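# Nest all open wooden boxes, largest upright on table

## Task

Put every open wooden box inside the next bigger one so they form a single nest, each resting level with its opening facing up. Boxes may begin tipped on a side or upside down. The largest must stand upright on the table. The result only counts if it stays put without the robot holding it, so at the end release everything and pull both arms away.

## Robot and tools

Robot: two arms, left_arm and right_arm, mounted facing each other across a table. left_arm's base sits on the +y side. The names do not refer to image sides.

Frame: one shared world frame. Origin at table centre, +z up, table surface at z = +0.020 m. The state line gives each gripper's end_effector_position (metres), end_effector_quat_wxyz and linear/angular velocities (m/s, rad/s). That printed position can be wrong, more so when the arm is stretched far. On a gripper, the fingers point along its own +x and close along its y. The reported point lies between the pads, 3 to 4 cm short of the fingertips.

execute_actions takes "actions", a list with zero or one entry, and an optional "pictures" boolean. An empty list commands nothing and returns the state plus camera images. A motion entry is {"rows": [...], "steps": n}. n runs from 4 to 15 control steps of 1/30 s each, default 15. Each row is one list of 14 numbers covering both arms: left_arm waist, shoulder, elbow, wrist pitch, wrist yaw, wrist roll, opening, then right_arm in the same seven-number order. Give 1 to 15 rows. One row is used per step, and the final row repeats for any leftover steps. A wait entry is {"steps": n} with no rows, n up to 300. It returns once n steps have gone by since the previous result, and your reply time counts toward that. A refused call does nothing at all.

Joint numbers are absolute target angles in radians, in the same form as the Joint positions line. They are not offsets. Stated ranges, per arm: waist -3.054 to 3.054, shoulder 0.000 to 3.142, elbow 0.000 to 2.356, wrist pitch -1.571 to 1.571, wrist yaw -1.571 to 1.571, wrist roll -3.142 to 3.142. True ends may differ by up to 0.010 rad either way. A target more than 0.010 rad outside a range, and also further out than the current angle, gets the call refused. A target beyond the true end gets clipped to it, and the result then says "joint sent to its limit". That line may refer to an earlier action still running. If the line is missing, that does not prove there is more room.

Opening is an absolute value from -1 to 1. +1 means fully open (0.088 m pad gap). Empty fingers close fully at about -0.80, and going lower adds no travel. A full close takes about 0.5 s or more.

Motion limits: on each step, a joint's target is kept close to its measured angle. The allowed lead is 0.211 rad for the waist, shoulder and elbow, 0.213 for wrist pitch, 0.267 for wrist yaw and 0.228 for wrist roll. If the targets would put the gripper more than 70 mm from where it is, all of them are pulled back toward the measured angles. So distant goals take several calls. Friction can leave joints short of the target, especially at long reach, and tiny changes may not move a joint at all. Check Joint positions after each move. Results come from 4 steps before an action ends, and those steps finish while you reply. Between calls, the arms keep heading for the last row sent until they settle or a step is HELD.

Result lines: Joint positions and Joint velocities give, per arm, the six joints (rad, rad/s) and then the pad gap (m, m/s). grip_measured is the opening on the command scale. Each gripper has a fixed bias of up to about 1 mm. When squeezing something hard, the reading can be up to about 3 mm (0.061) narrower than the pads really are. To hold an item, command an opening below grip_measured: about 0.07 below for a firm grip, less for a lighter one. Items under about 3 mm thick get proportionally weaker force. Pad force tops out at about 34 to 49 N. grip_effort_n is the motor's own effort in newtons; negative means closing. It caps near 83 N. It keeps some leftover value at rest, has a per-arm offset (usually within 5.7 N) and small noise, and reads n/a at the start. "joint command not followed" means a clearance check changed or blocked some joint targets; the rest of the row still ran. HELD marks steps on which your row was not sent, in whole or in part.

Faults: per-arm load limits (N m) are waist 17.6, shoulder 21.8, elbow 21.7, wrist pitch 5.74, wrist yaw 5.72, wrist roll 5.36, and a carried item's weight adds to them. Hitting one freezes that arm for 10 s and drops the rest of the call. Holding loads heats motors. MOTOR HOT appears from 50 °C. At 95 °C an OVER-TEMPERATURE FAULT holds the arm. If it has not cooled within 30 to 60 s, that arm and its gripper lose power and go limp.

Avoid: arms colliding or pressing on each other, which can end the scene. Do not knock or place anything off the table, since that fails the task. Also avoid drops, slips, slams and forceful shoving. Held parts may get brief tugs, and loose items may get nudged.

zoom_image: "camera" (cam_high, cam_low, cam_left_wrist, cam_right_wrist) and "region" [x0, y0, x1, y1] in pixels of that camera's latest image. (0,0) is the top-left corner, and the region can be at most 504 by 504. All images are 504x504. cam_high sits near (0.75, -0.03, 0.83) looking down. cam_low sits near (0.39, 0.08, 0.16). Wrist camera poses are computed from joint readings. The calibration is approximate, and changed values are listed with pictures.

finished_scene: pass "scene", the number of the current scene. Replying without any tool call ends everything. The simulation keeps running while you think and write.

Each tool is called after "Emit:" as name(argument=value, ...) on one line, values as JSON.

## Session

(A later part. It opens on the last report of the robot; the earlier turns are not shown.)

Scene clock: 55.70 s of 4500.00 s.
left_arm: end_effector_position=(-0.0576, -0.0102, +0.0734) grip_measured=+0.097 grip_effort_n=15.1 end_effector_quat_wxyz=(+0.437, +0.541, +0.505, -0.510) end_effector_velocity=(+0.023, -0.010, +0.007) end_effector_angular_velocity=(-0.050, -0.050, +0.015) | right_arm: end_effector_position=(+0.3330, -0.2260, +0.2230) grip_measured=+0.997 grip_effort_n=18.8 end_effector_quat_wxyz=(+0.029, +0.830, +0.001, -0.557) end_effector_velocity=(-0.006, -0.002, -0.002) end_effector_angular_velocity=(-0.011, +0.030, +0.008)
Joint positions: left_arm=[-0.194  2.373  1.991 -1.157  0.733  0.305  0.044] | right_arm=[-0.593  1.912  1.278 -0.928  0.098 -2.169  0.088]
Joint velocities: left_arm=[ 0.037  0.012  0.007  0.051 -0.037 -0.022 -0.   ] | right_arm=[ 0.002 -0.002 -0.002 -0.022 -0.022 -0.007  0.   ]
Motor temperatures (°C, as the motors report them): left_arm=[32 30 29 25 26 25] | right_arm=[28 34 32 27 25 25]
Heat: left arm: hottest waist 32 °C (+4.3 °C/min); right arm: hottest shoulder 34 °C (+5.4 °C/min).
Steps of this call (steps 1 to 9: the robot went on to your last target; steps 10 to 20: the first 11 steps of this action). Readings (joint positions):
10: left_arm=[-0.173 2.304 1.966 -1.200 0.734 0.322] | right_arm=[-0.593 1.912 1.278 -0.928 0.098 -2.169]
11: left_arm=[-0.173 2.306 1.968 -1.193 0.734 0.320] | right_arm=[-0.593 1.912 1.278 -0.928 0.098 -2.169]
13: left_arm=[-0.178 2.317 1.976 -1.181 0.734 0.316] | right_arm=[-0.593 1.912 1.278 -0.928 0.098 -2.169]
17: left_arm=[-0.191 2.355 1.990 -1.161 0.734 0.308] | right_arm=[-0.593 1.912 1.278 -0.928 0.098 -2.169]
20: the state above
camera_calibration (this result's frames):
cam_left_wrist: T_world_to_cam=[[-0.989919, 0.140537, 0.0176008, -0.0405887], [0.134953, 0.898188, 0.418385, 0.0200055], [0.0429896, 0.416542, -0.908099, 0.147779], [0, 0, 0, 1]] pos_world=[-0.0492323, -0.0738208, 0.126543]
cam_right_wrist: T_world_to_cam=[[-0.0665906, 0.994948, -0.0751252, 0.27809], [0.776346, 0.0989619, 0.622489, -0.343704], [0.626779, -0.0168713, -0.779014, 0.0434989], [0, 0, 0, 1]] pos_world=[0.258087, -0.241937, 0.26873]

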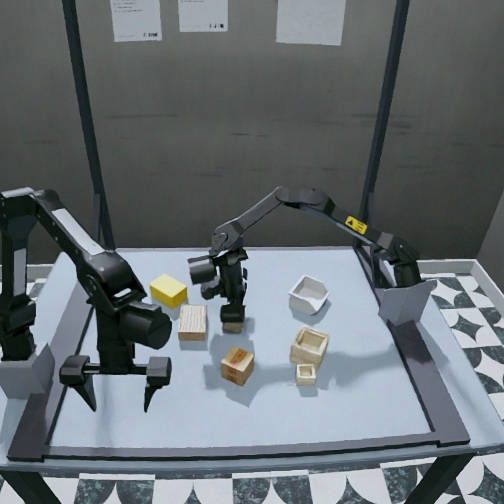

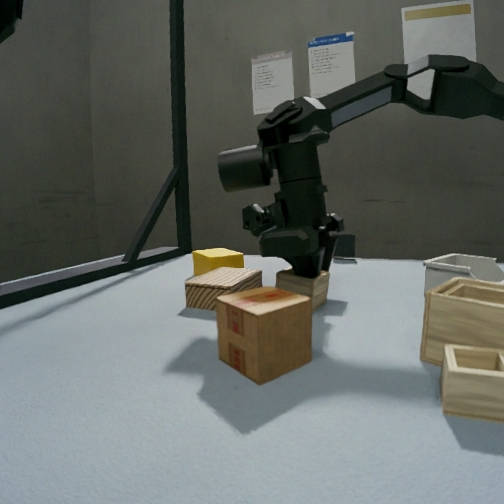

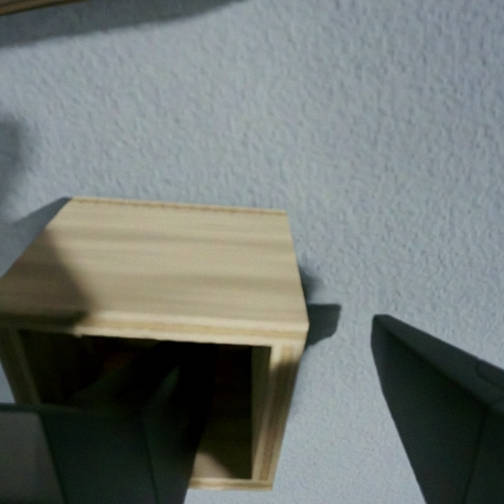

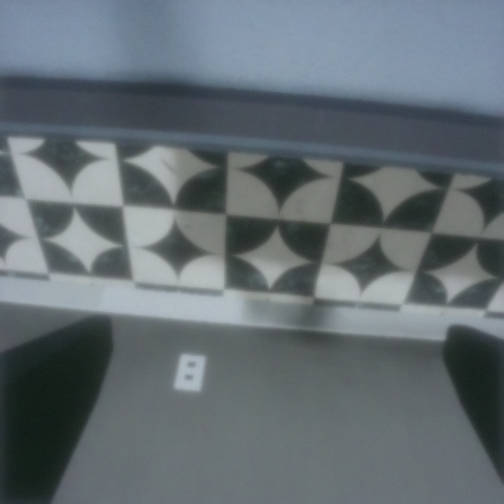

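Emit:
execute_actions(actions=[{"rows":[[-0.192,2.375,1.99,-1.155,0.732,0.305,-1,-0.593,1.912,1.278,-0.928,0.098,-2.169,1]],"steps":15}])

Emit:
execute_actions(actions=[{"rows":[[-0.13,2.2,1.9,-1.2,0.732,0.36,-1,-0.593,1.912,1.278,-0.928,0.098,-2.169,1],[-0.13,2.2,1.9,-1.2,0.732,0.36,-1,-0.593,1.912,1.278,-0.928,0.098,-2.169,1],[-0.13,2.2,1.9,-1.2,0.732,0.36,-1,-0.593,1.912,1.278,-0.928,0.098,-2.169,1],[-0.13,2.2,1.9,-1.2,0.732,0.36,-1,-0.593,1.912,1.278,-0.928,0.098,-2.169,1],[-0.08,2.05,1.7,-1.2,0.72,0.3,-1,-0.593,1.912,1.278,-0.928,0.098,-2.169,1]],"steps":15}])

Emit:
execute_actions(actions=[{"rows":[[0.1,1.95,1.45,-1.1,0.70,0.0,-1,-0.593,1.912,1.278,-0.928,0.098,-2.169,1]],"steps":15}])

Emit:
execute_actions(actions=[{"rows":[[0.32,2.10,1.339,-1.03,0.691,-0.23,-1,-0.593,1.912,1.278,-0.928,0.098,-2.169,1]],"steps":15}])

Emit:
execute_actions(actions=[{"steps":10}], pictures=true)

Scene clock: 56.30 s of 4500.00 s.
left_arm: end_effector_position=(-0.0551, -0.0116, +0.0751) grip_measured=-0.724 grip_effort_n=-83.5 end_effector_quat_wxyz=(+0.441, +0.541, +0.503, -0.510) end_effector_velocity=(-0.006, -0.000, -0.003) end_effector_angular_velocity=(+0.001, +0.010, -0.020) | right_arm: end_effector_position=(+0.3330, -0.2260, +0.2230) grip_measured=+0.997 grip_effort_n=19.8 end_effector_quat_wxyz=(+0.029, +0.830, +0.001, -0.557) end_effector_velocity=(-0.001, -0.002, -0.000) end_effector_angular_velocity=(-0.004, +0.010, +0.004)
Joint positions: left_arm=[-0.189  2.374  1.994 -1.154  0.73   0.303  0.004] | right_arm=[-0.593  1.912  1.278 -0.928  0.098 -2.169  0.088]
Joint velocities: left_arm=[-0.012 -0.002 -0.002  0.007  0.007  0.007 -0.044] | right_arm=[-0.002 -0.002 -0.002 -0.007 -0.007 -0.007 -0.   ]
Motor temperatures (°C, as the motors report them): left_arm=[32 30 29 25 26 25] | right_arm=[28 34 32 27 25 25]
Heat: left arm: hottest waist 32 °C (+4.3 °C/min); right arm: hottest shoulder 34 °C (+5.3 °C/min).
Steps of this call (steps 1 to 4: the last 4 steps of your previous action; steps 5 to 7: the robot went on to your last target; steps 8 to 18: the first 11 steps of this action). Readings (joint positions):
8: left_arm=[-0.195 2.376 1.994 -1.152 0.733 0.303] | right_arm=[-0.593 1.912 1.278 -0.928 0.098 -2.169]
9: left_arm=[-0.195 2.376 1.994 -1.152 0.733 0.303] | right_arm=[-0.593 1.912 1.278 -0.928 0.098 -2.169]
11: left_arm=[-0.195 2.376 1.994 -1.152 0.733 0.303] | right_arm=[-0.593 1.912 1.278 -0.928 0.098 -2.169]
15: left_arm=[-0.194 2.376 1.994 -1.155 0.733 0.303] | right_arm=[-0.593 1.912 1.278 -0.928 0.098 -2.169]
18: the state above

Scene clock: 56.80 s of 4500.00 s.
left_arm: end_effector_position=(-0.0689, +0.0277, +0.1520) grip_measured=-0.733 grip_effort_n=-83.5 end_effector_quat_wxyz=(+0.482, +0.515, +0.500, -0.502) end_effector_velocity=(-0.024, +0.045, +0.099) end_effector_angular_velocity=(-0.154, -0.074, +0.095) | right_arm: end_effector_position=(+0.3330, -0.2260, +0.2230) grip_measured=+0.997 grip_effort_n=19.8 end_effector_quat_wxyz=(+0.029, +0.830, +0.001, -0.557) end_effector_velocity=(-0.001, -0.001, +0.001) end_effector_angular_velocity=(-0.009, -0.005, +0.007)
Joint positions: left_arm=[-0.084  2.087  1.749 -1.198  0.727  0.31   0.003] | right_arm=[-0.593  1.912  1.278 -0.928  0.098 -2.169  0.088]
Joint velocities: left_arm=[ 0.134 -0.393 -0.281 -0.007 -0.022 -0.066 -0.   ] | right_arm=[ 0.002 -0.002  0.002 -0.007  0.007 -0.007 -0.   ]
Motor temperatures (°C, as the motors report them): left_arm=[32 30 29 25 26 25] | right_arm=[28 34 32 27 25 25]
Heat: left arm: hottest waist 32 °C (+4.2 °C/min); right arm: hottest shoulder 34 °C (+5.3 °C/min).
Steps of this call (steps 1 to 4: the last 4 steps of your previous action; steps 5 to 15: the first 11 steps of this action). Readings (joint positions):
5: left_arm=[-0.189 2.362 1.986 -1.152 0.730 0.309] | right_arm=[-0.593 1.912 1.278 -0.928 0.098 -2.169]
6: left_arm=[-0.186 2.342 1.964 -1.164 0.730 0.322] | right_arm=[-0.593 1.912 1.278 -0.928 0.098 -2.169]
8: left_arm=[-0.171 2.301 1.929 -1.188 0.730 0.335] | right_arm=[-0.593 1.912 1.278 -0.928 0.098 -2.169]
12: left_arm=[-0.114 2.151 1.792 -1.202 0.728 0.318] | right_arm=[-0.593 1.912 1.278 -0.928 0.098 -2.169]
15: the state above

Scene clock: 57.30 s of 4500.00 s.
left_arm: end_effector_position=(-0.0096, +0.0825, +0.1782) grip_measured=-0.733 grip_effort_n=-83.5 end_effector_quat_wxyz=(+0.613, +0.381, +0.581, -0.377) end_effector_velocity=(-0.025, +0.019, -0.017) end_effector_angular_velocity=(+0.036, +0.012, +0.125) | right_arm: end_effector_position=(+0.3330, -0.2260, +0.2230) grip_measured=+0.997 grip_effort_n=19.3 end_effector_quat_wxyz=(+0.029, +0.830, +0.001, -0.557) end_effector_velocity=(-0.004, -0.004, -0.001) end_effector_angular_velocity=(-0.018, +0.018, +0.005)
Joint positions: left_arm=[ 0.1    1.974  1.47  -1.109  0.701  0.023  0.003] | right_arm=[-0.593  1.912  1.278 -0.928  0.098 -2.169  0.088]
Joint velocities: left_arm=[-0.061 -0.081 -0.12   0.037 -0.007 -0.168 -0.   ] | right_arm=[ 0.002 -0.002 -0.002 -0.022 -0.007 -0.007 -0.   ]
Motor temperatures (°C, as the motors report them): left_arm=[32 30 29 25 26 25] | right_arm=[28 34 32 27 25 25]
Heat: left arm: hottest waist 32 °C (+4.2 °C/min); right arm: hottest shoulder 34 °C (+5.2 °C/min).
Steps of this call (steps 1 to 4: the last 4 steps of your previous action; steps 5 to 15: the first 11 steps of this action). Readings (joint positions):
5: left_arm=[-0.079 2.061 1.700 -1.182 0.726 0.280] | right_arm=[-0.593 1.912 1.278 -0.928 0.098 -2.169]
6: left_arm=[-0.065 2.043 1.658 -1.160 0.725 0.232] | right_arm=[-0.593 1.912 1.278 -0.928 0.098 -2.169]
8: left_arm=[-0.005 2.008 1.574 -1.145 0.715 0.142] | right_arm=[-0.593 1.912 1.278 -0.928 0.098 -2.169]
12: left_arm=[0.094 1.983 1.491 -1.116 0.701 0.049] | right_arm=[-0.593 1.912 1.278 -0.928 0.098 -2.169]
15: the state above

Scene clock: 57.80 s of 4500.00 s.
left_arm: end_effector_position=(+0.0751, +0.1365, +0.1772) grip_measured=-0.733 grip_effort_n=-83.5 end_effector_quat_wxyz=(+0.686, +0.211, +0.658, -0.226) end_effector_velocity=(+0.027, +0.024, -0.005) end_effector_angular_velocity=(-0.016, +0.011, +0.254) | right_arm: end_effector_position=(+0.3330, -0.2260, +0.2230) grip_measured=+0.997 grip_effort_n=19.3 end_effector_quat_wxyz=(+0.029, +0.830, +0.001, -0.557) end_effector_velocity=(+0.001, -0.001, -0.001) end_effector_angular_velocity=(+0.005, +0.005, +0.002)
Joint positions: left_arm=[ 0.313  2.09   1.347 -1.039  0.69  -0.207  0.003] | right_arm=[-0.593  1.912  1.278 -0.928  0.098 -2.169  0.088]
Joint velocities: left_arm=[ 0.071  0.042 -0.061  0.051 -0.007 -0.168  0.   ] | right_arm=[-0.007 -0.002 -0.007  0.007 -0.007 -0.007 -0.   ]
Motor temperatures (°C, as the motors report them): left_arm=[32 30 29 25 26 25] | right_arm=[28 34 32 27 25 25]
Heat: left arm: hottest waist 32 °C (+4.2 °C/min); right arm: hottest shoulder 34 °C (+5.2 °C/min).
Steps of this call (steps 1 to 4: the last 4 steps of your previous action; steps 5 to 15: the first 11 steps of this action). Readings (joint positions):
5: left_arm=[0.098 1.969 1.453 -1.098 0.703 -0.008] | right_arm=[-0.593 1.912 1.278 -0.928 0.098 -2.169]
6: left_arm=[0.112 1.975 1.442 -1.086 0.706 -0.041] | right_arm=[-0.593 1.912 1.278 -0.928 0.098 -2.169]
8: left_arm=[0.166 1.999 1.418 -1.069 0.705 -0.098] | right_arm=[-0.593 1.912 1.278 -0.928 0.098 -2.169]
12: left_arm=[0.282 2.070 1.364 -1.046 0.691 -0.182] | right_arm=[-0.593 1.912 1.278 -0.928 0.098 -2.169]
15: the state above

Scene clock: 58.13 s of 4500.00 s.
left_arm: end_effector_position=(+0.0761, +0.1364, +0.1766) grip_measured=-0.733 grip_effort_n=-83.5 end_effector_quat_wxyz=(+0.689, +0.205, +0.659, -0.222) end_effector_velocity=(+0.001, -0.000, -0.000) end_effector_angular_velocity=(+0.002, -0.008, +0.016) | right_arm: end_effector_position=(+0.3330, -0.2260, +0.2230) grip_measured=+0.997 grip_effort_n=19.3 end_effector_quat_wxyz=(+0.029, +0.830, +0.001, -0.557) end_effector_velocity=(+0.005, -0.002, +0.002) end_effector_angular_velocity=(-0.005, -0.022, -0.002)
Joint positions: left_arm=[ 0.314  2.091  1.344 -1.032  0.69  -0.225  0.003] | right_arm=[-0.593  1.912  1.278 -0.928  0.098 -2.169  0.088]
Joint velocities: left_arm=[-0.002 -0.002 -0.002  0.007 -0.007 -0.022 -0.   ] | right_arm=[-0.007 -0.002 -0.002  0.007  0.022 -0.007  0.   ]
Motor temperatures (°C, as the motors report them): left_arm=[32 30 29 25 26 25] | right_arm=[28 34 32 27 25 25]
Heat: left arm: hottest waist 32 °C (+4.1 °C/min); right arm: hottest shoulder 34 °C (+5.2 °C/min).
Kept back: nothing.
Steps of this call (steps 1 to 4: the last 4 steps of your previous action; steps 5 to 10: the robot went on to your last target). Readings (joint positions):
1: left_arm=[0.315 2.091 1.346 -1.037 0.690 -0.212] | right_arm=[-0.593 1.912 1.278 -0.928 0.098 -2.169]
2: left_arm=[0.314 2.091 1.346 -1.035 0.690 -0.215] | right_arm=[-0.593 1.912 1.278 -0.928 0.098 -2.169]
4: left_arm=[0.314 2.091 1.346 -1.033 0.690 -0.220] | right_arm=[-0.593 1.912 1.278 -0.928 0.098 -2.169]
8: left_arm=[0.314 2.091 1.344 -1.033 0.690 -0.225] | right_arm=[-0.593 1.912 1.278 -0.928 0.098 -2.169]
10: the state above
camera_calibration (this result's frames):
cam_left_wrist: T_world_to_cam=[[-0.59942, -0.800179, -0.02021, 0.174632], [-0.770752, 0.570196, 0.284285, -0.0355542], [-0.215955, 0.185983, -0.958527, 0.234752], [0, 0, 0, 1]] pos_world=[0.12797, 0.11635, 0.238653]
cam_right_wrist: T_world_to_cam=[[-0.0665906, 0.994948, -0.0751252, 0.27809], [0.776346, 0.0989619, 0.622489, -0.343704], [0.626779, -0.0168713, -0.779014, 0.0434989], [0, 0, 0, 1]] pos_world=[0.258087, -0.241937, 0.26873]

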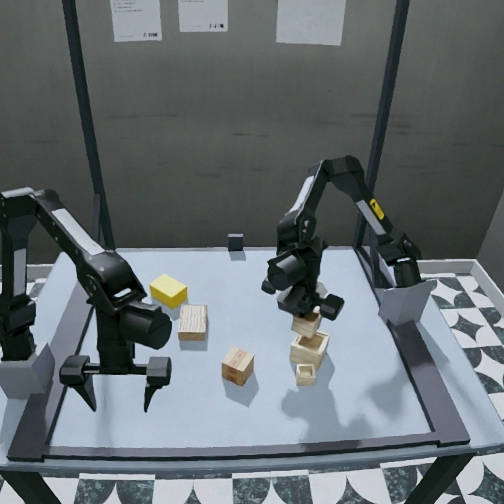

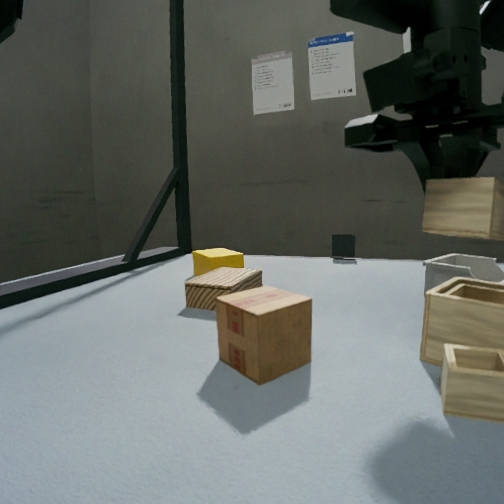

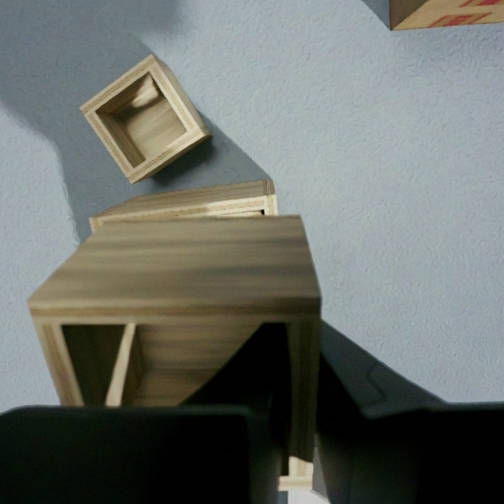

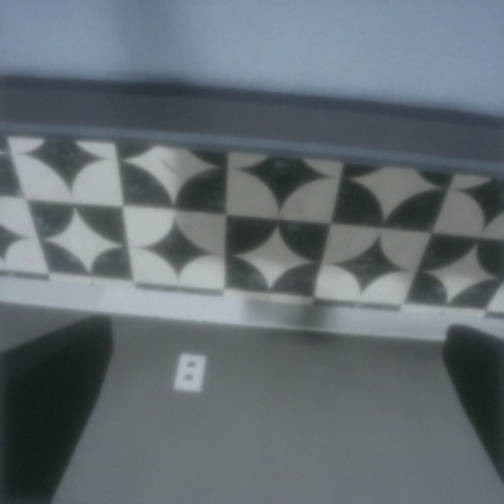

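Emit:
execute_actions(actions=[{"rows":[[0.33,2.18,1.47,-1.12,0.691,-0.27,-1,-0.593,1.912,1.278,-0.928,0.098,-2.169,1],[0.33,2.18,1.47,-1.12,0.691,-0.27,-1,-0.593,1.912,1.278,-0.928,0.098,-2.169,1],[0.33,2.18,1.47,-1.12,0.691,-0.27,-1,-0.593,1.912,1.278,-0.928,0.098,-2.169,1],[0.33,2.18,1.47,-1.12,0.691,-0.27,-1,-0.593,1.912,1.278,-0.928,0.098,-2.169,1]],"steps":15}], pictures=true)

Scene clock: 59.13 s of 4500.00 s.
left_arm: end_effector_position=(+0.0861, +0.1274, +0.1813) grip_measured=-0.733 grip_effort_n=-83.5 end_effector_quat_wxyz=(+0.687, +0.183, +0.676, -0.192) end_effector_velocity=(+0.002, -0.009, +0.006) end_effector_angular_velocity=(+0.005, -0.006, +0.004) | right_arm: end_effector_position=(+0.3330, -0.2260, +0.2230) grip_measured=+0.997 grip_effort_n=19.8 end_effector_quat_wxyz=(+0.029, +0.830, +0.001, -0.557) end_effector_velocity=(+0.001, +0.005, +0.002) end_effector_angular_velocity=(+0.013, -0.020, +0.019)
Joint positions: left_arm=[ 0.324  2.166  1.455 -1.113  0.69  -0.265  0.003] | right_arm=[-0.593  1.912  1.278 -0.928  0.098 -2.169  0.088]
Joint velocities: left_arm=[-0.002  0.022  0.061 -0.037 -0.007 -0.007  0.   ] | right_arm=[ 0.007 -0.007 -0.002  0.022  0.007 -0.007  0.   ]
Motor temperatures (°C, as the motors report them): left_arm=[32 30 29 25 26 25] | right_arm=[28 34 32 27 25 25]
Heat: left arm: hottest waist 32 °C (+4.1 °C/min); right arm: hottest shoulder 34 °C (+5.1 °C/min).
Steps of this call (steps 1 to 19: the robot went on to your last target; steps 20 to 30: the first 11 steps of this action). Readings (joint positions):
20: left_arm=[0.314 2.098 1.353 -1.043 0.690 -0.231] | right_arm=[-0.593 1.912 1.278 -0.928 0.098 -2.169]
21: left_arm=[0.315 2.113 1.376 -1.067 0.690 -0.241] | right_arm=[-0.593 1.912 1.278 -0.928 0.098 -2.169]
23: left_arm=[0.318 2.140 1.415 -1.079 0.690 -0.252] | right_arm=[-0.593 1.912 1.278 -0.928 0.098 -2.169]
27: left_arm=[0.324 2.162 1.445 -1.107 0.690 -0.262] | right_arm=[-0.593 1.912 1.278 -0.928 0.098 -2.169]
30: the state above
camera_calibration (this result's frames):
cam_left_wrist: T_world_to_cam=[[-0.537176, -0.843199, -0.0213946, 0.17387], [-0.804833, 0.504814, 0.3121, -0.0178376], [-0.252363, 0.184872, -0.949808, 0.244825], [0, 0, 0, 1]] pos_world=[0.140827, 0.11035, 0.241824]
cam_right_wrist: T_world_to_cam=[[-0.0665906, 0.994948, -0.0751252, 0.27809], [0.776346, 0.0989619, 0.622489, -0.343704], [0.626779, -0.0168713, -0.779014, 0.0434989], [0, 0, 0, 1]] pos_world=[0.258087, -0.241937, 0.26873]

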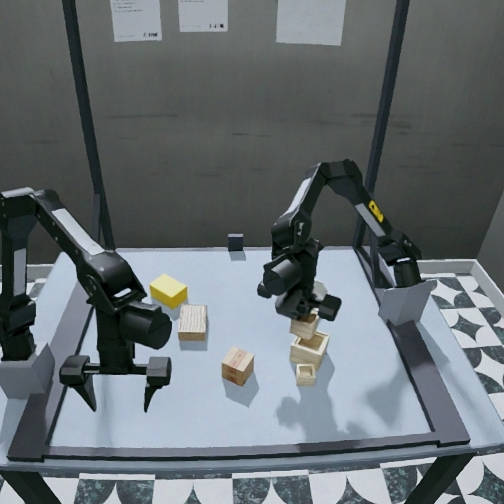

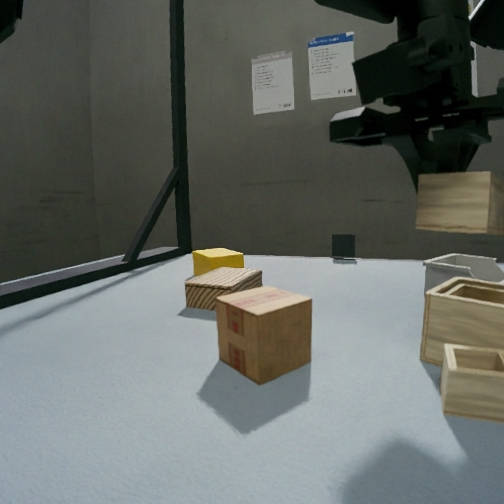

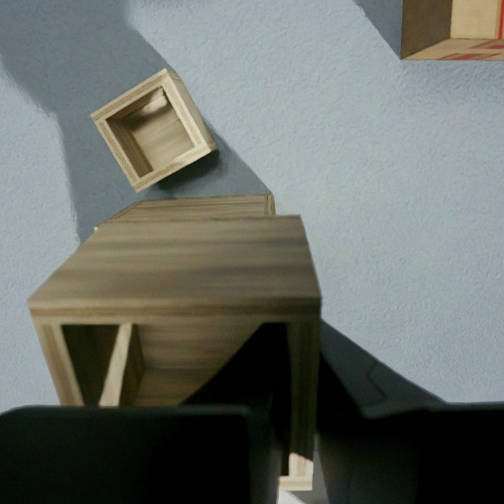

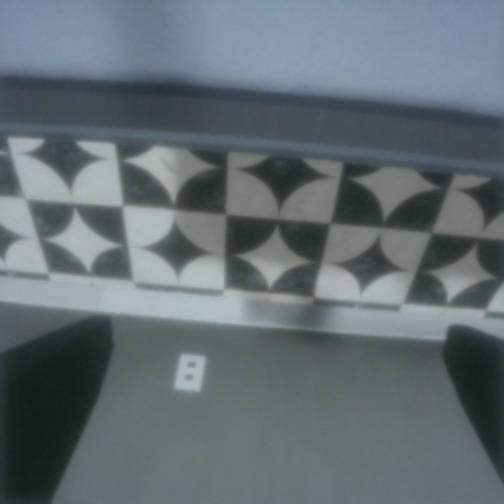

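Emit:
execute_actions(actions=[{"rows":[[0.29,2.28,1.455,-1.18,0.691,-0.30,-1,-0.593,1.912,1.278,-0.928,0.098,-2.169,1]],"steps":15}], pictures=true)

Scene clock: 59.80 s of 4500.00 s.
left_arm: end_effector_position=(+0.0849, +0.1467, +0.1469) grip_measured=-0.733 grip_effort_n=-83.5 end_effector_quat_wxyz=(+0.652, +0.176, +0.727, -0.123) end_effector_velocity=(-0.004, +0.006, +0.002) end_effector_angular_velocity=(+0.025, +0.013, +0.032) | right_arm: end_effector_position=(+0.3330, -0.2260, +0.2230) grip_measured=+0.997 grip_effort_n=19.3 end_effector_quat_wxyz=(+0.029, +0.830, +0.001, -0.557) end_effector_velocity=(+0.005, -0.002, +0.002) end_effector_angular_velocity=(+0.003, -0.010, -0.004)
Joint positions: left_arm=[ 0.288  2.271  1.455 -1.174  0.69  -0.295  0.003] | right_arm=[-0.593  1.912  1.278 -0.928  0.098 -2.169  0.088]
Joint velocities: left_arm=[ 0.002 -0.002 -0.002 -0.037 -0.007 -0.007 -0.   ] | right_arm=[-0.012 -0.002 -0.002  0.007  0.007 -0.007 -0.   ]
Motor temperatures (°C, as the motors report them): left_arm=[32 30 29 25 26 25] | right_arm=[28 34 32 27 25 25]
Heat: left arm: hottest waist 32 °C (+4.0 °C/min); right arm: hottest shoulder 34 °C (+5.0 °C/min).
Steps of this call (steps 1 to 4: the last 4 steps of your previous action; steps 5 to 9: the robot went on to your last target; steps 10 to 20: the first 11 steps of this action). Readings (joint positions):
10: left_arm=[0.324 2.178 1.461 -1.124 0.690 -0.270] | right_arm=[-0.593 1.912 1.278 -0.928 0.098 -2.169]
11: left_arm=[0.321 2.191 1.465 -1.138 0.690 -0.277] | right_arm=[-0.593 1.912 1.278 -0.928 0.098 -2.169]
13: left_arm=[0.309 2.222 1.465 -1.155 0.690 -0.286] | right_arm=[-0.593 1.912 1.278 -0.928 0.098 -2.169]
17: left_arm=[0.290 2.268 1.455 -1.172 0.690 -0.294] | right_arm=[-0.593 1.912 1.278 -0.928 0.098 -2.169]
20: the state above
camera_calibration (this result's frames):
cam_left_wrist: T_world_to_cam=[[-0.447147, -0.891325, -0.0748356, 0.195983], [-0.816665, 0.372697, 0.440631, -0.0162961], [-0.364854, 0.258142, -0.894564, 0.198997], [0, 0, 0, 1]] pos_world=[0.14693, 0.129388, 0.199863]
cam_right_wrist: T_world_to_cam=[[-0.0665906, 0.994948, -0.0751252, 0.27809], [0.776346, 0.0989619, 0.622489, -0.343704], [0.626779, -0.0168713, -0.779014, 0.0434989], [0, 0, 0, 1]] pos_world=[0.258087, -0.241937, 0.26873]

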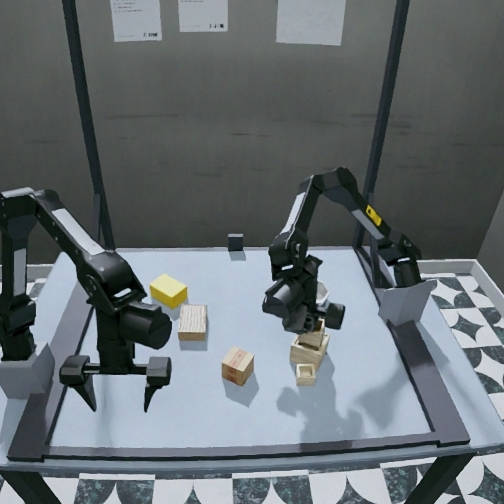

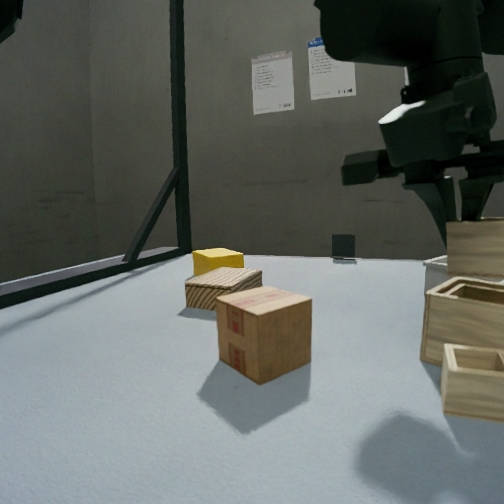

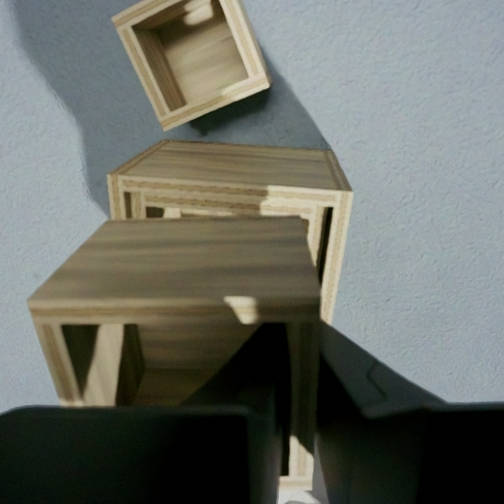

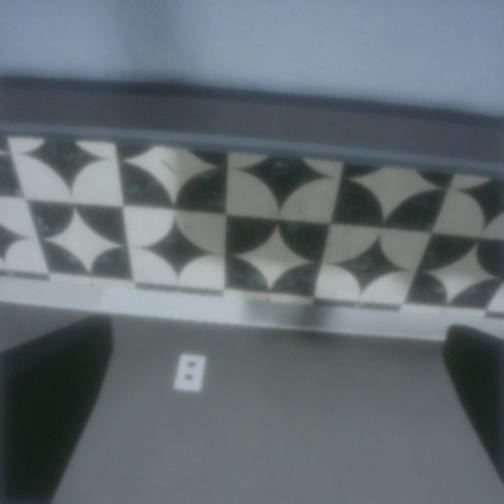

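Emit:
execute_actions(actions=[{"rows":[[0.29,2.28,1.455,-1.18,0.77,-0.24,-1,-0.593,1.912,1.278,-0.928,0.098,-2.169,1]],"steps":12}], pictures=true)

Scene clock: 60.27 s of 4500.00 s.
left_arm: end_effector_position=(+0.0781, +0.1398, +0.1471) grip_measured=-0.733 grip_effort_n=-83.5 end_effector_quat_wxyz=(+0.636, +0.168, +0.736, -0.157) end_effector_velocity=(-0.007, -0.005, +0.000) end_effector_angular_velocity=(-0.039, +0.040, -0.041) | right_arm: end_effector_position=(+0.3330, -0.2260, +0.2230) grip_measured=+0.997 grip_effort_n=19.8 end_effector_quat_wxyz=(+0.029, +0.830, +0.001, -0.557) end_effector_velocity=(-0.003, -0.004, -0.001) end_effector_angular_velocity=(-0.016, +0.018, +0.000)
Joint positions: left_arm=[ 0.288  2.272  1.455 -1.178  0.756 -0.251  0.003] | right_arm=[-0.593  1.912  1.278 -0.928  0.098 -2.169  0.088]
Joint velocities: left_arm=[-0.002 -0.002 -0.002 -0.007  0.051  0.051  0.   ] | right_arm=[-0.002 -0.002 -0.002 -0.022 -0.007 -0.007 -0.   ]
Motor temperatures (°C, as the motors report them): left_arm=[32 30 29 25 26 25] | right_arm=[28 34 32 27 25 25]
Heat: left arm: hottest waist 32 °C (+4.0 °C/min); right arm: hottest shoulder 34 °C (+5.1 °C/min).
Steps of this call (steps 1 to 4: the last 4 steps of your previous action; steps 5 to 6: the robot went on to your last target; steps 7 to 14: the first 8 steps of this action). Readings (joint positions):
7: left_arm=[0.288 2.272 1.455 -1.177 0.696 -0.293] | right_arm=[-0.593 1.912 1.278 -0.928 0.098 -2.169]
8: left_arm=[0.288 2.272 1.455 -1.178 0.714 -0.282] | right_arm=[-0.593 1.912 1.278 -0.928 0.098 -2.169]
10: left_arm=[0.288 2.272 1.455 -1.178 0.737 -0.265] | right_arm=[-0.593 1.912 1.278 -0.928 0.098 -2.169]
14: the state above
camera_calibration (this result's frames):
cam_left_wrist: T_world_to_cam=[[-0.477828, -0.87843, -0.00651107, 0.177349], [-0.781895, 0.421915, 0.458942, -0.0316908], [-0.400401, 0.224386, -0.888442, 0.205027], [0, 0, 0, 1]] pos_world=[0.142056, 0.123154, 0.197854]
cam_right_wrist: T_world_to_cam=[[-0.0665906, 0.994948, -0.0751252, 0.27809], [0.776346, 0.0989619, 0.622489, -0.343704], [0.626779, -0.0168713, -0.779014, 0.0434989], [0, 0, 0, 1]] pos_world=[0.258087, -0.241937, 0.26873]

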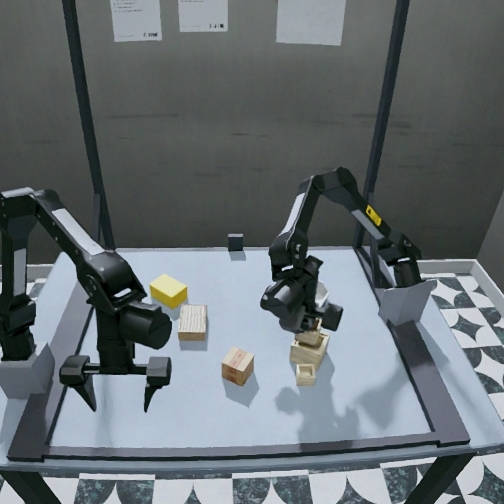

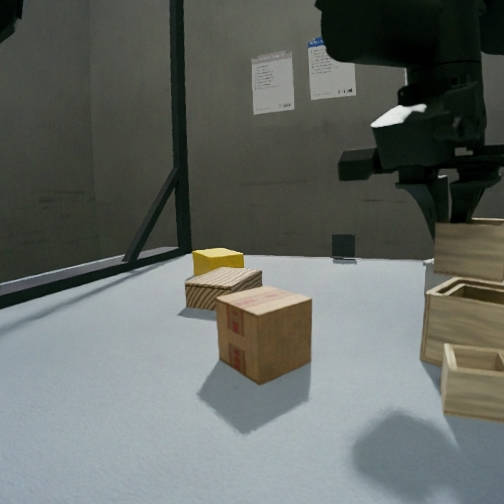

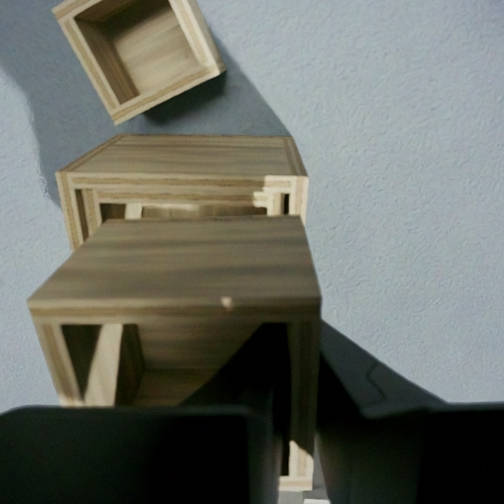

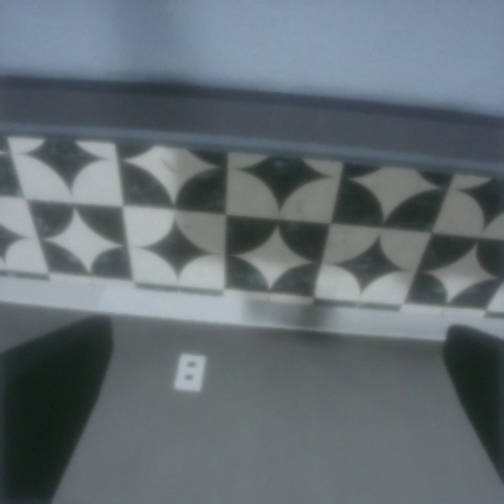

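Emit:
execute_actions(actions=[{"rows":[[0.285,2.30,1.455,-1.17,0.76,-0.255,-1,-0.593,1.912,1.278,-0.928,0.098,-2.169,1],[0.285,2.30,1.455,-1.17,0.76,-0.255,-1,-0.593,1.912,1.278,-0.928,0.098,-2.169,1],[0.285,2.30,1.455,-1.17,0.76,-0.255,-1,-0.593,1.912,1.278,-0.928,0.098,-2.169,1],[0.285,2.30,1.455,-1.17,0.76,-0.255,-1,-0.593,1.912,1.278,-0.928,0.098,-2.169,1],[0.278,2.33,1.455,-1.165,0.76,-0.265,-1,-0.593,1.912,1.278,-0.928,0.098,-2.169,1]],"steps":15}], pictures=true)

Scene clock: 61.00 s of 4500.00 s.
left_arm: end_effector_position=(+0.0824, +0.1442, +0.1330) grip_measured=-0.733 grip_effort_n=-83.5 end_effector_quat_wxyz=(+0.627, +0.164, +0.748, -0.143) end_effector_velocity=(+0.004, +0.008, -0.020) end_effector_angular_velocity=(+0.052, +0.025, +0.037) | right_arm: end_effector_position=(+0.3330, -0.2260, +0.2230) grip_measured=+0.997 grip_effort_n=18.8 end_effector_quat_wxyz=(+0.029, +0.830, +0.001, -0.557) end_effector_velocity=(+0.000, -0.001, +0.003) end_effector_angular_velocity=(+0.005, +0.005, +0.002)
Joint positions: left_arm=[ 0.278  2.318  1.455 -1.168  0.764 -0.26   0.003] | right_arm=[-0.593  1.912  1.278 -0.928  0.098 -2.169  0.088]
Joint velocities: left_arm=[-0.022  0.056 -0.002  0.007 -0.007 -0.022 -0.   ] | right_arm=[-0.007 -0.007  0.002 -0.007 -0.007 -0.007 -0.   ]
Motor temperatures (°C, as the motors report them): left_arm=[32 30 29 25 26 25] | right_arm=[28 34 32 27 25 25]
Heat: left arm: hottest waist 32 °C (+4.0 °C/min); right arm: hottest shoulder 34 °C (+5.0 °C/min).
Steps of this call (steps 1 to 4: the last 4 steps of your previous action; steps 5 to 11: the robot went on to your last target; steps 12 to 22: the first 11 steps of this action). Readings (joint positions):
12: left_arm=[0.288 2.273 1.455 -1.178 0.766 -0.244] | right_arm=[-0.593 1.912 1.278 -0.928 0.098 -2.169]
13: left_arm=[0.288 2.275 1.455 -1.178 0.766 -0.244] | right_arm=[-0.593 1.912 1.278 -0.928 0.098 -2.169]
15: left_arm=[0.287 2.281 1.455 -1.175 0.766 -0.247] | right_arm=[-0.593 1.912 1.278 -0.928 0.098 -2.169]
19: left_arm=[0.281 2.305 1.455 -1.169 0.765 -0.256] | right_arm=[-0.593 1.912 1.278 -0.928 0.098 -2.169]
22: the state above
camera_calibration (this result's frames):
cam_left_wrist: T_world_to_cam=[[-0.455731, -0.889995, -0.0147854, 0.184153], [-0.780195, 0.391401, 0.487955, -0.0232548], [-0.428491, 0.233912, -0.872743, 0.192107], [0, 0, 0, 1]] pos_world=[0.148097, 0.128061, 0.181731]
cam_right_wrist: T_world_to_cam=[[-0.0665906, 0.994948, -0.0751252, 0.27809], [0.776346, 0.0989619, 0.622489, -0.343704], [0.626779, -0.0168713, -0.779014, 0.0434989], [0, 0, 0, 1]] pos_world=[0.258087, -0.241937, 0.26873]

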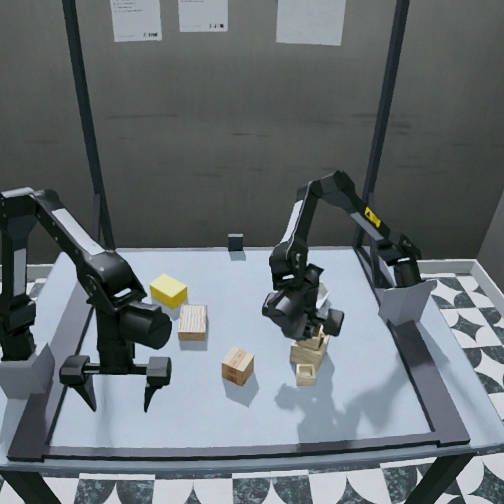

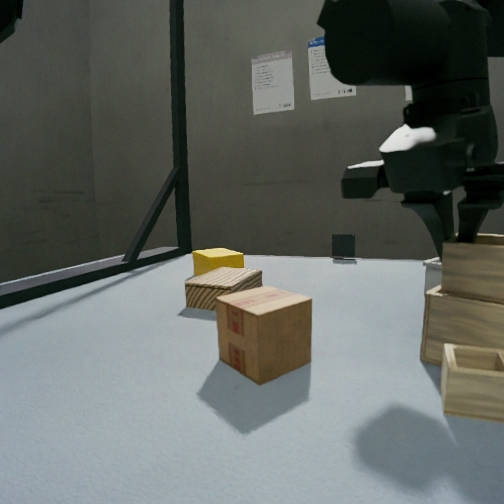

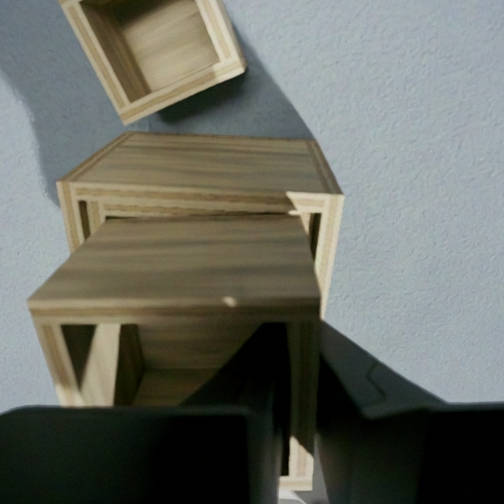

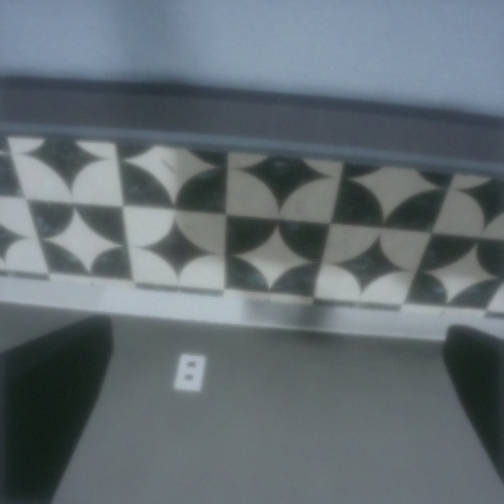

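Emit:
execute_actions(actions=[{"rows":[[0.27,2.345,1.455,-1.15,0.76,-0.27,-1,-0.593,1.912,1.278,-0.928,0.098,-2.169,1],[0.27,2.345,1.455,-1.15,0.76,-0.27,-1,-0.593,1.912,1.278,-0.928,0.098,-2.169,1],[0.27,2.345,1.455,-1.15,0.76,-0.27,-1,-0.593,1.912,1.278,-0.928,0.098,-2.169,1],[0.27,2.345,1.455,-1.15,0.76,-0.27,-1,-0.593,1.912,1.278,-0.928,0.098,-2.169,1],[0.258,2.365,1.455,-1.13,0.76,-0.282,-1,-0.593,1.912,1.278,-0.928,0.098,-2.169,1]],"steps":15}], pictures=true)

Scene clock: 61.53 s of 4500.00 s.
left_arm: end_effector_position=(+0.0874, +0.1443, +0.1262) grip_measured=-0.733 grip_effort_n=-83.5 end_effector_quat_wxyz=(+0.629, +0.162, +0.748, -0.138) end_effector_velocity=(-0.001, +0.005, -0.001) end_effector_angular_velocity=(+0.026, +0.009, +0.043) | right_arm: end_effector_position=(+0.3330, -0.2260, +0.2230) grip_measured=+0.997 grip_effort_n=18.8 end_effector_quat_wxyz=(+0.029, +0.830, +0.001, -0.557) end_effector_velocity=(+0.001, -0.001, -0.001) end_effector_angular_velocity=(-0.001, +0.006, +0.015)
Joint positions: left_arm=[ 0.273  2.338  1.455 -1.142  0.762 -0.276  0.003] | right_arm=[-0.593  1.912  1.278 -0.928  0.098 -2.169  0.088]
Joint velocities: left_arm=[ 0.002  0.007 -0.002 -0.022 -0.007 -0.022 -0.   ] | right_arm=[-0.007 -0.002 -0.007  0.007 -0.007 -0.022 -0.   ]
Motor temperatures (°C, as the motors report them): left_arm=[32 30 29 25 26 25] | right_arm=[28 34 32 27 25 25]
Heat: left arm: hottest waist 32 °C (+4.0 °C/min); right arm: hottest shoulder 34 °C (+5.0 °C/min).
Steps of this call (steps 1 to 4: the last 4 steps of your previous action; step 5: the robot went on to your last target; steps 6 to 16: the first 11 steps of this action). Readings (joint positions):
6: left_arm=[0.277 2.320 1.455 -1.166 0.764 -0.262] | right_arm=[-0.593 1.912 1.278 -0.928 0.098 -2.169]
7: left_arm=[0.276 2.323 1.455 -1.162 0.764 -0.263] | right_arm=[-0.593 1.912 1.278 -0.928 0.098 -2.169]
9: left_arm=[0.273 2.327 1.455 -1.158 0.764 -0.265] | right_arm=[-0.593 1.912 1.278 -0.928 0.098 -2.169]
13: left_arm=[0.271 2.336 1.455 -1.146 0.762 -0.274] | right_arm=[-0.593 1.912 1.278 -0.928 0.098 -2.169]
16: the state above
camera_calibration (this result's frames):
cam_left_wrist: T_world_to_cam=[[-0.447931, -0.893852, -0.0196472, 0.186915], [-0.785513, 0.382954, 0.486123, -0.0142098], [-0.426998, 0.233182, -0.87367, 0.188385], [0, 0, 0, 1]] pos_world=[0.153003, 0.128588, 0.175167]
cam_right_wrist: T_world_to_cam=[[-0.0665906, 0.994948, -0.0751252, 0.27809], [0.776346, 0.0989619, 0.622489, -0.343704], [0.626779, -0.0168713, -0.779014, 0.0434989], [0, 0, 0, 1]] pos_world=[0.258087, -0.241937, 0.26873]

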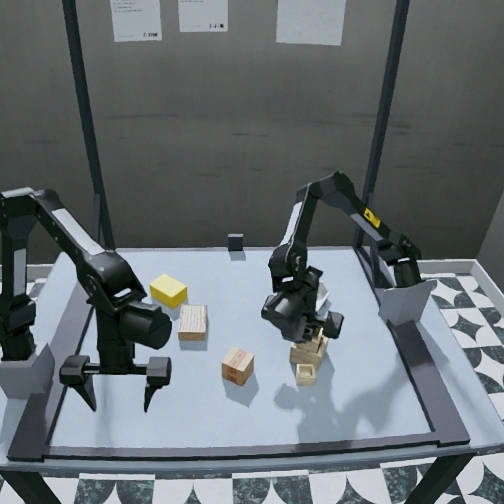

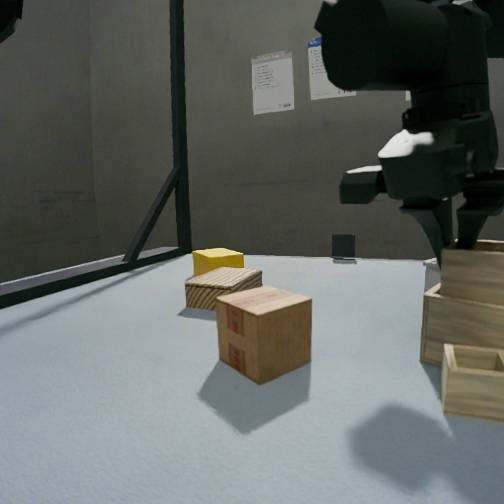

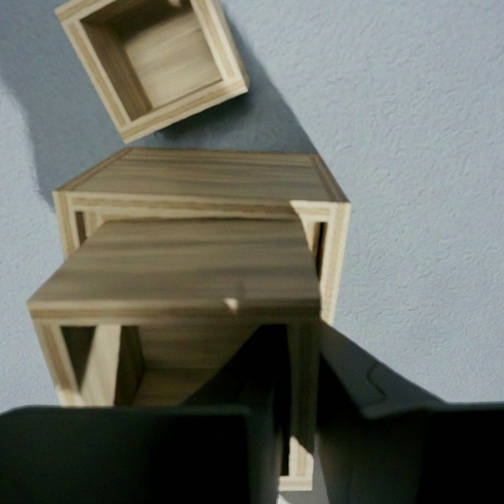

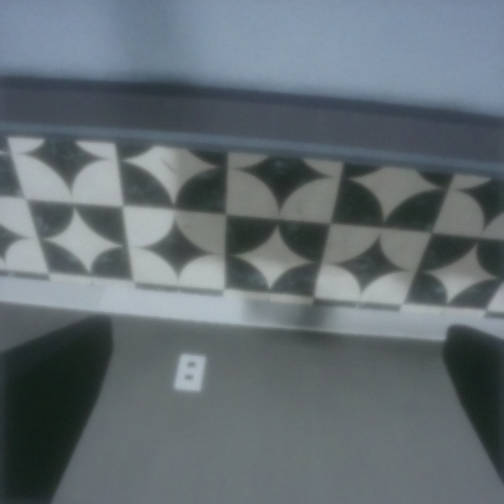

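Emit:
execute_actions(actions=[{"rows":[[0.25,2.375,1.455,-1.14,0.76,-0.29,-1,-0.593,1.912,1.278,-0.928,0.098,-2.169,1]],"steps":15}], pictures=true)

Scene clock: 62.03 s of 4500.00 s.
left_arm: end_effector_position=(+0.0877, +0.1447, +0.1255) grip_measured=-0.733 grip_effort_n=-83.5 end_effector_quat_wxyz=(+0.628, +0.158, +0.750, -0.133) end_effector_velocity=(-0.003, +0.003, +0.000) end_effector_angular_velocity=(+0.021, +0.006, +0.018) | right_arm: end_effector_position=(+0.3330, -0.2260, +0.2230) grip_measured=+0.997 grip_effort_n=19.8 end_effector_quat_wxyz=(+0.029, +0.830, +0.001, -0.557) end_effector_velocity=(-0.002, -0.005, +0.001) end_effector_angular_velocity=(-0.011, +0.015, -0.003)
Joint positions: left_arm=[ 0.273  2.343  1.459 -1.146  0.763 -0.285  0.003] | right_arm=[-0.593  1.912  1.278 -0.928  0.098 -2.169  0.088]
Joint velocities: left_arm=[-0.002 -0.002 -0.002 -0.022 -0.007 -0.007 -0.   ] | right_arm=[-0.007 -0.007 -0.002 -0.022 -0.007 -0.007 -0.   ]
Motor temperatures (°C, as the motors report them): left_arm=[32 30 29 25 26 25] | right_arm=[28 34 32 27 25 25]
Heat: left arm: hottest waist 32 °C (+4.1 °C/min); right arm: hottest shoulder 34 °C (+4.1 °C/min).
Steps of this call (steps 1 to 4: the last 4 steps of your previous action; steps 5 to 15: the first 11 steps of this action). Readings (joint positions):
5: left_arm=[0.273 2.339 1.455 -1.141 0.762 -0.279] | right_arm=[-0.593 1.912 1.278 -0.928 0.098 -2.169]
6: left_arm=[0.273 2.340 1.456 -1.142 0.762 -0.280] | right_arm=[-0.593 1.912 1.278 -0.928 0.098 -2.169]
8: left_arm=[0.273 2.341 1.457 -1.144 0.763 -0.283] | right_arm=[-0.593 1.912 1.278 -0.928 0.098 -2.169]
12: left_arm=[0.273 2.342 1.458 -1.146 0.763 -0.284] | right_arm=[-0.593 1.912 1.278 -0.928 0.098 -2.169]
15: the state above
camera_calibration (this result's frames):
cam_left_wrist: T_world_to_cam=[[-0.436603, -0.89938, -0.0222178, 0.187479], [-0.788857, 0.370843, 0.490081, -0.0121654], [-0.43253, 0.231498, -0.871394, 0.188294], [0, 0, 0, 1]] pos_world=[0.1537, 0.129537, 0.174205]
cam_right_wrist: T_world_to_cam=[[-0.0665906, 0.994948, -0.0751252, 0.27809], [0.776346, 0.0989619, 0.622489, -0.343704], [0.626779, -0.0168713, -0.779014, 0.0434989], [0, 0, 0, 1]] pos_world=[0.258087, -0.241937, 0.26873]

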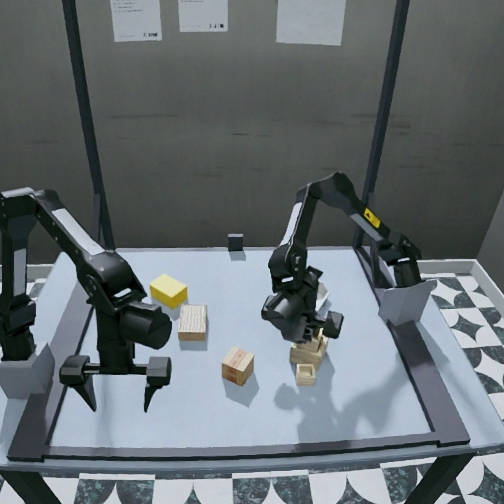

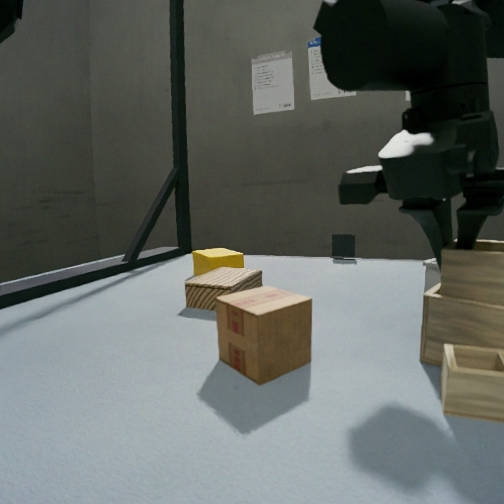

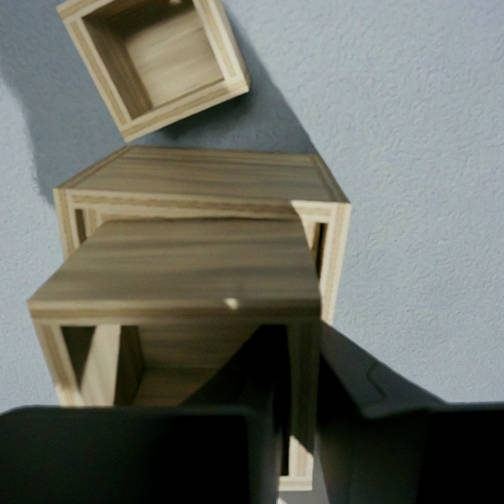

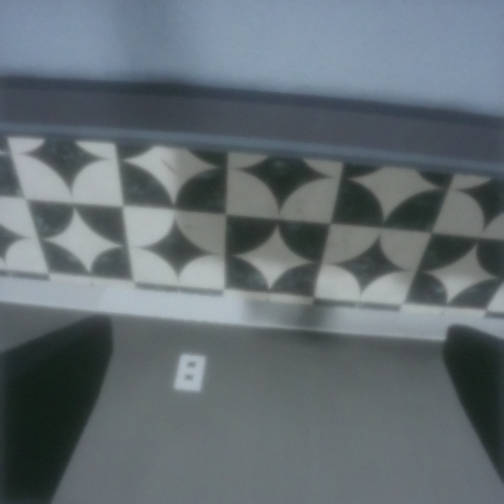

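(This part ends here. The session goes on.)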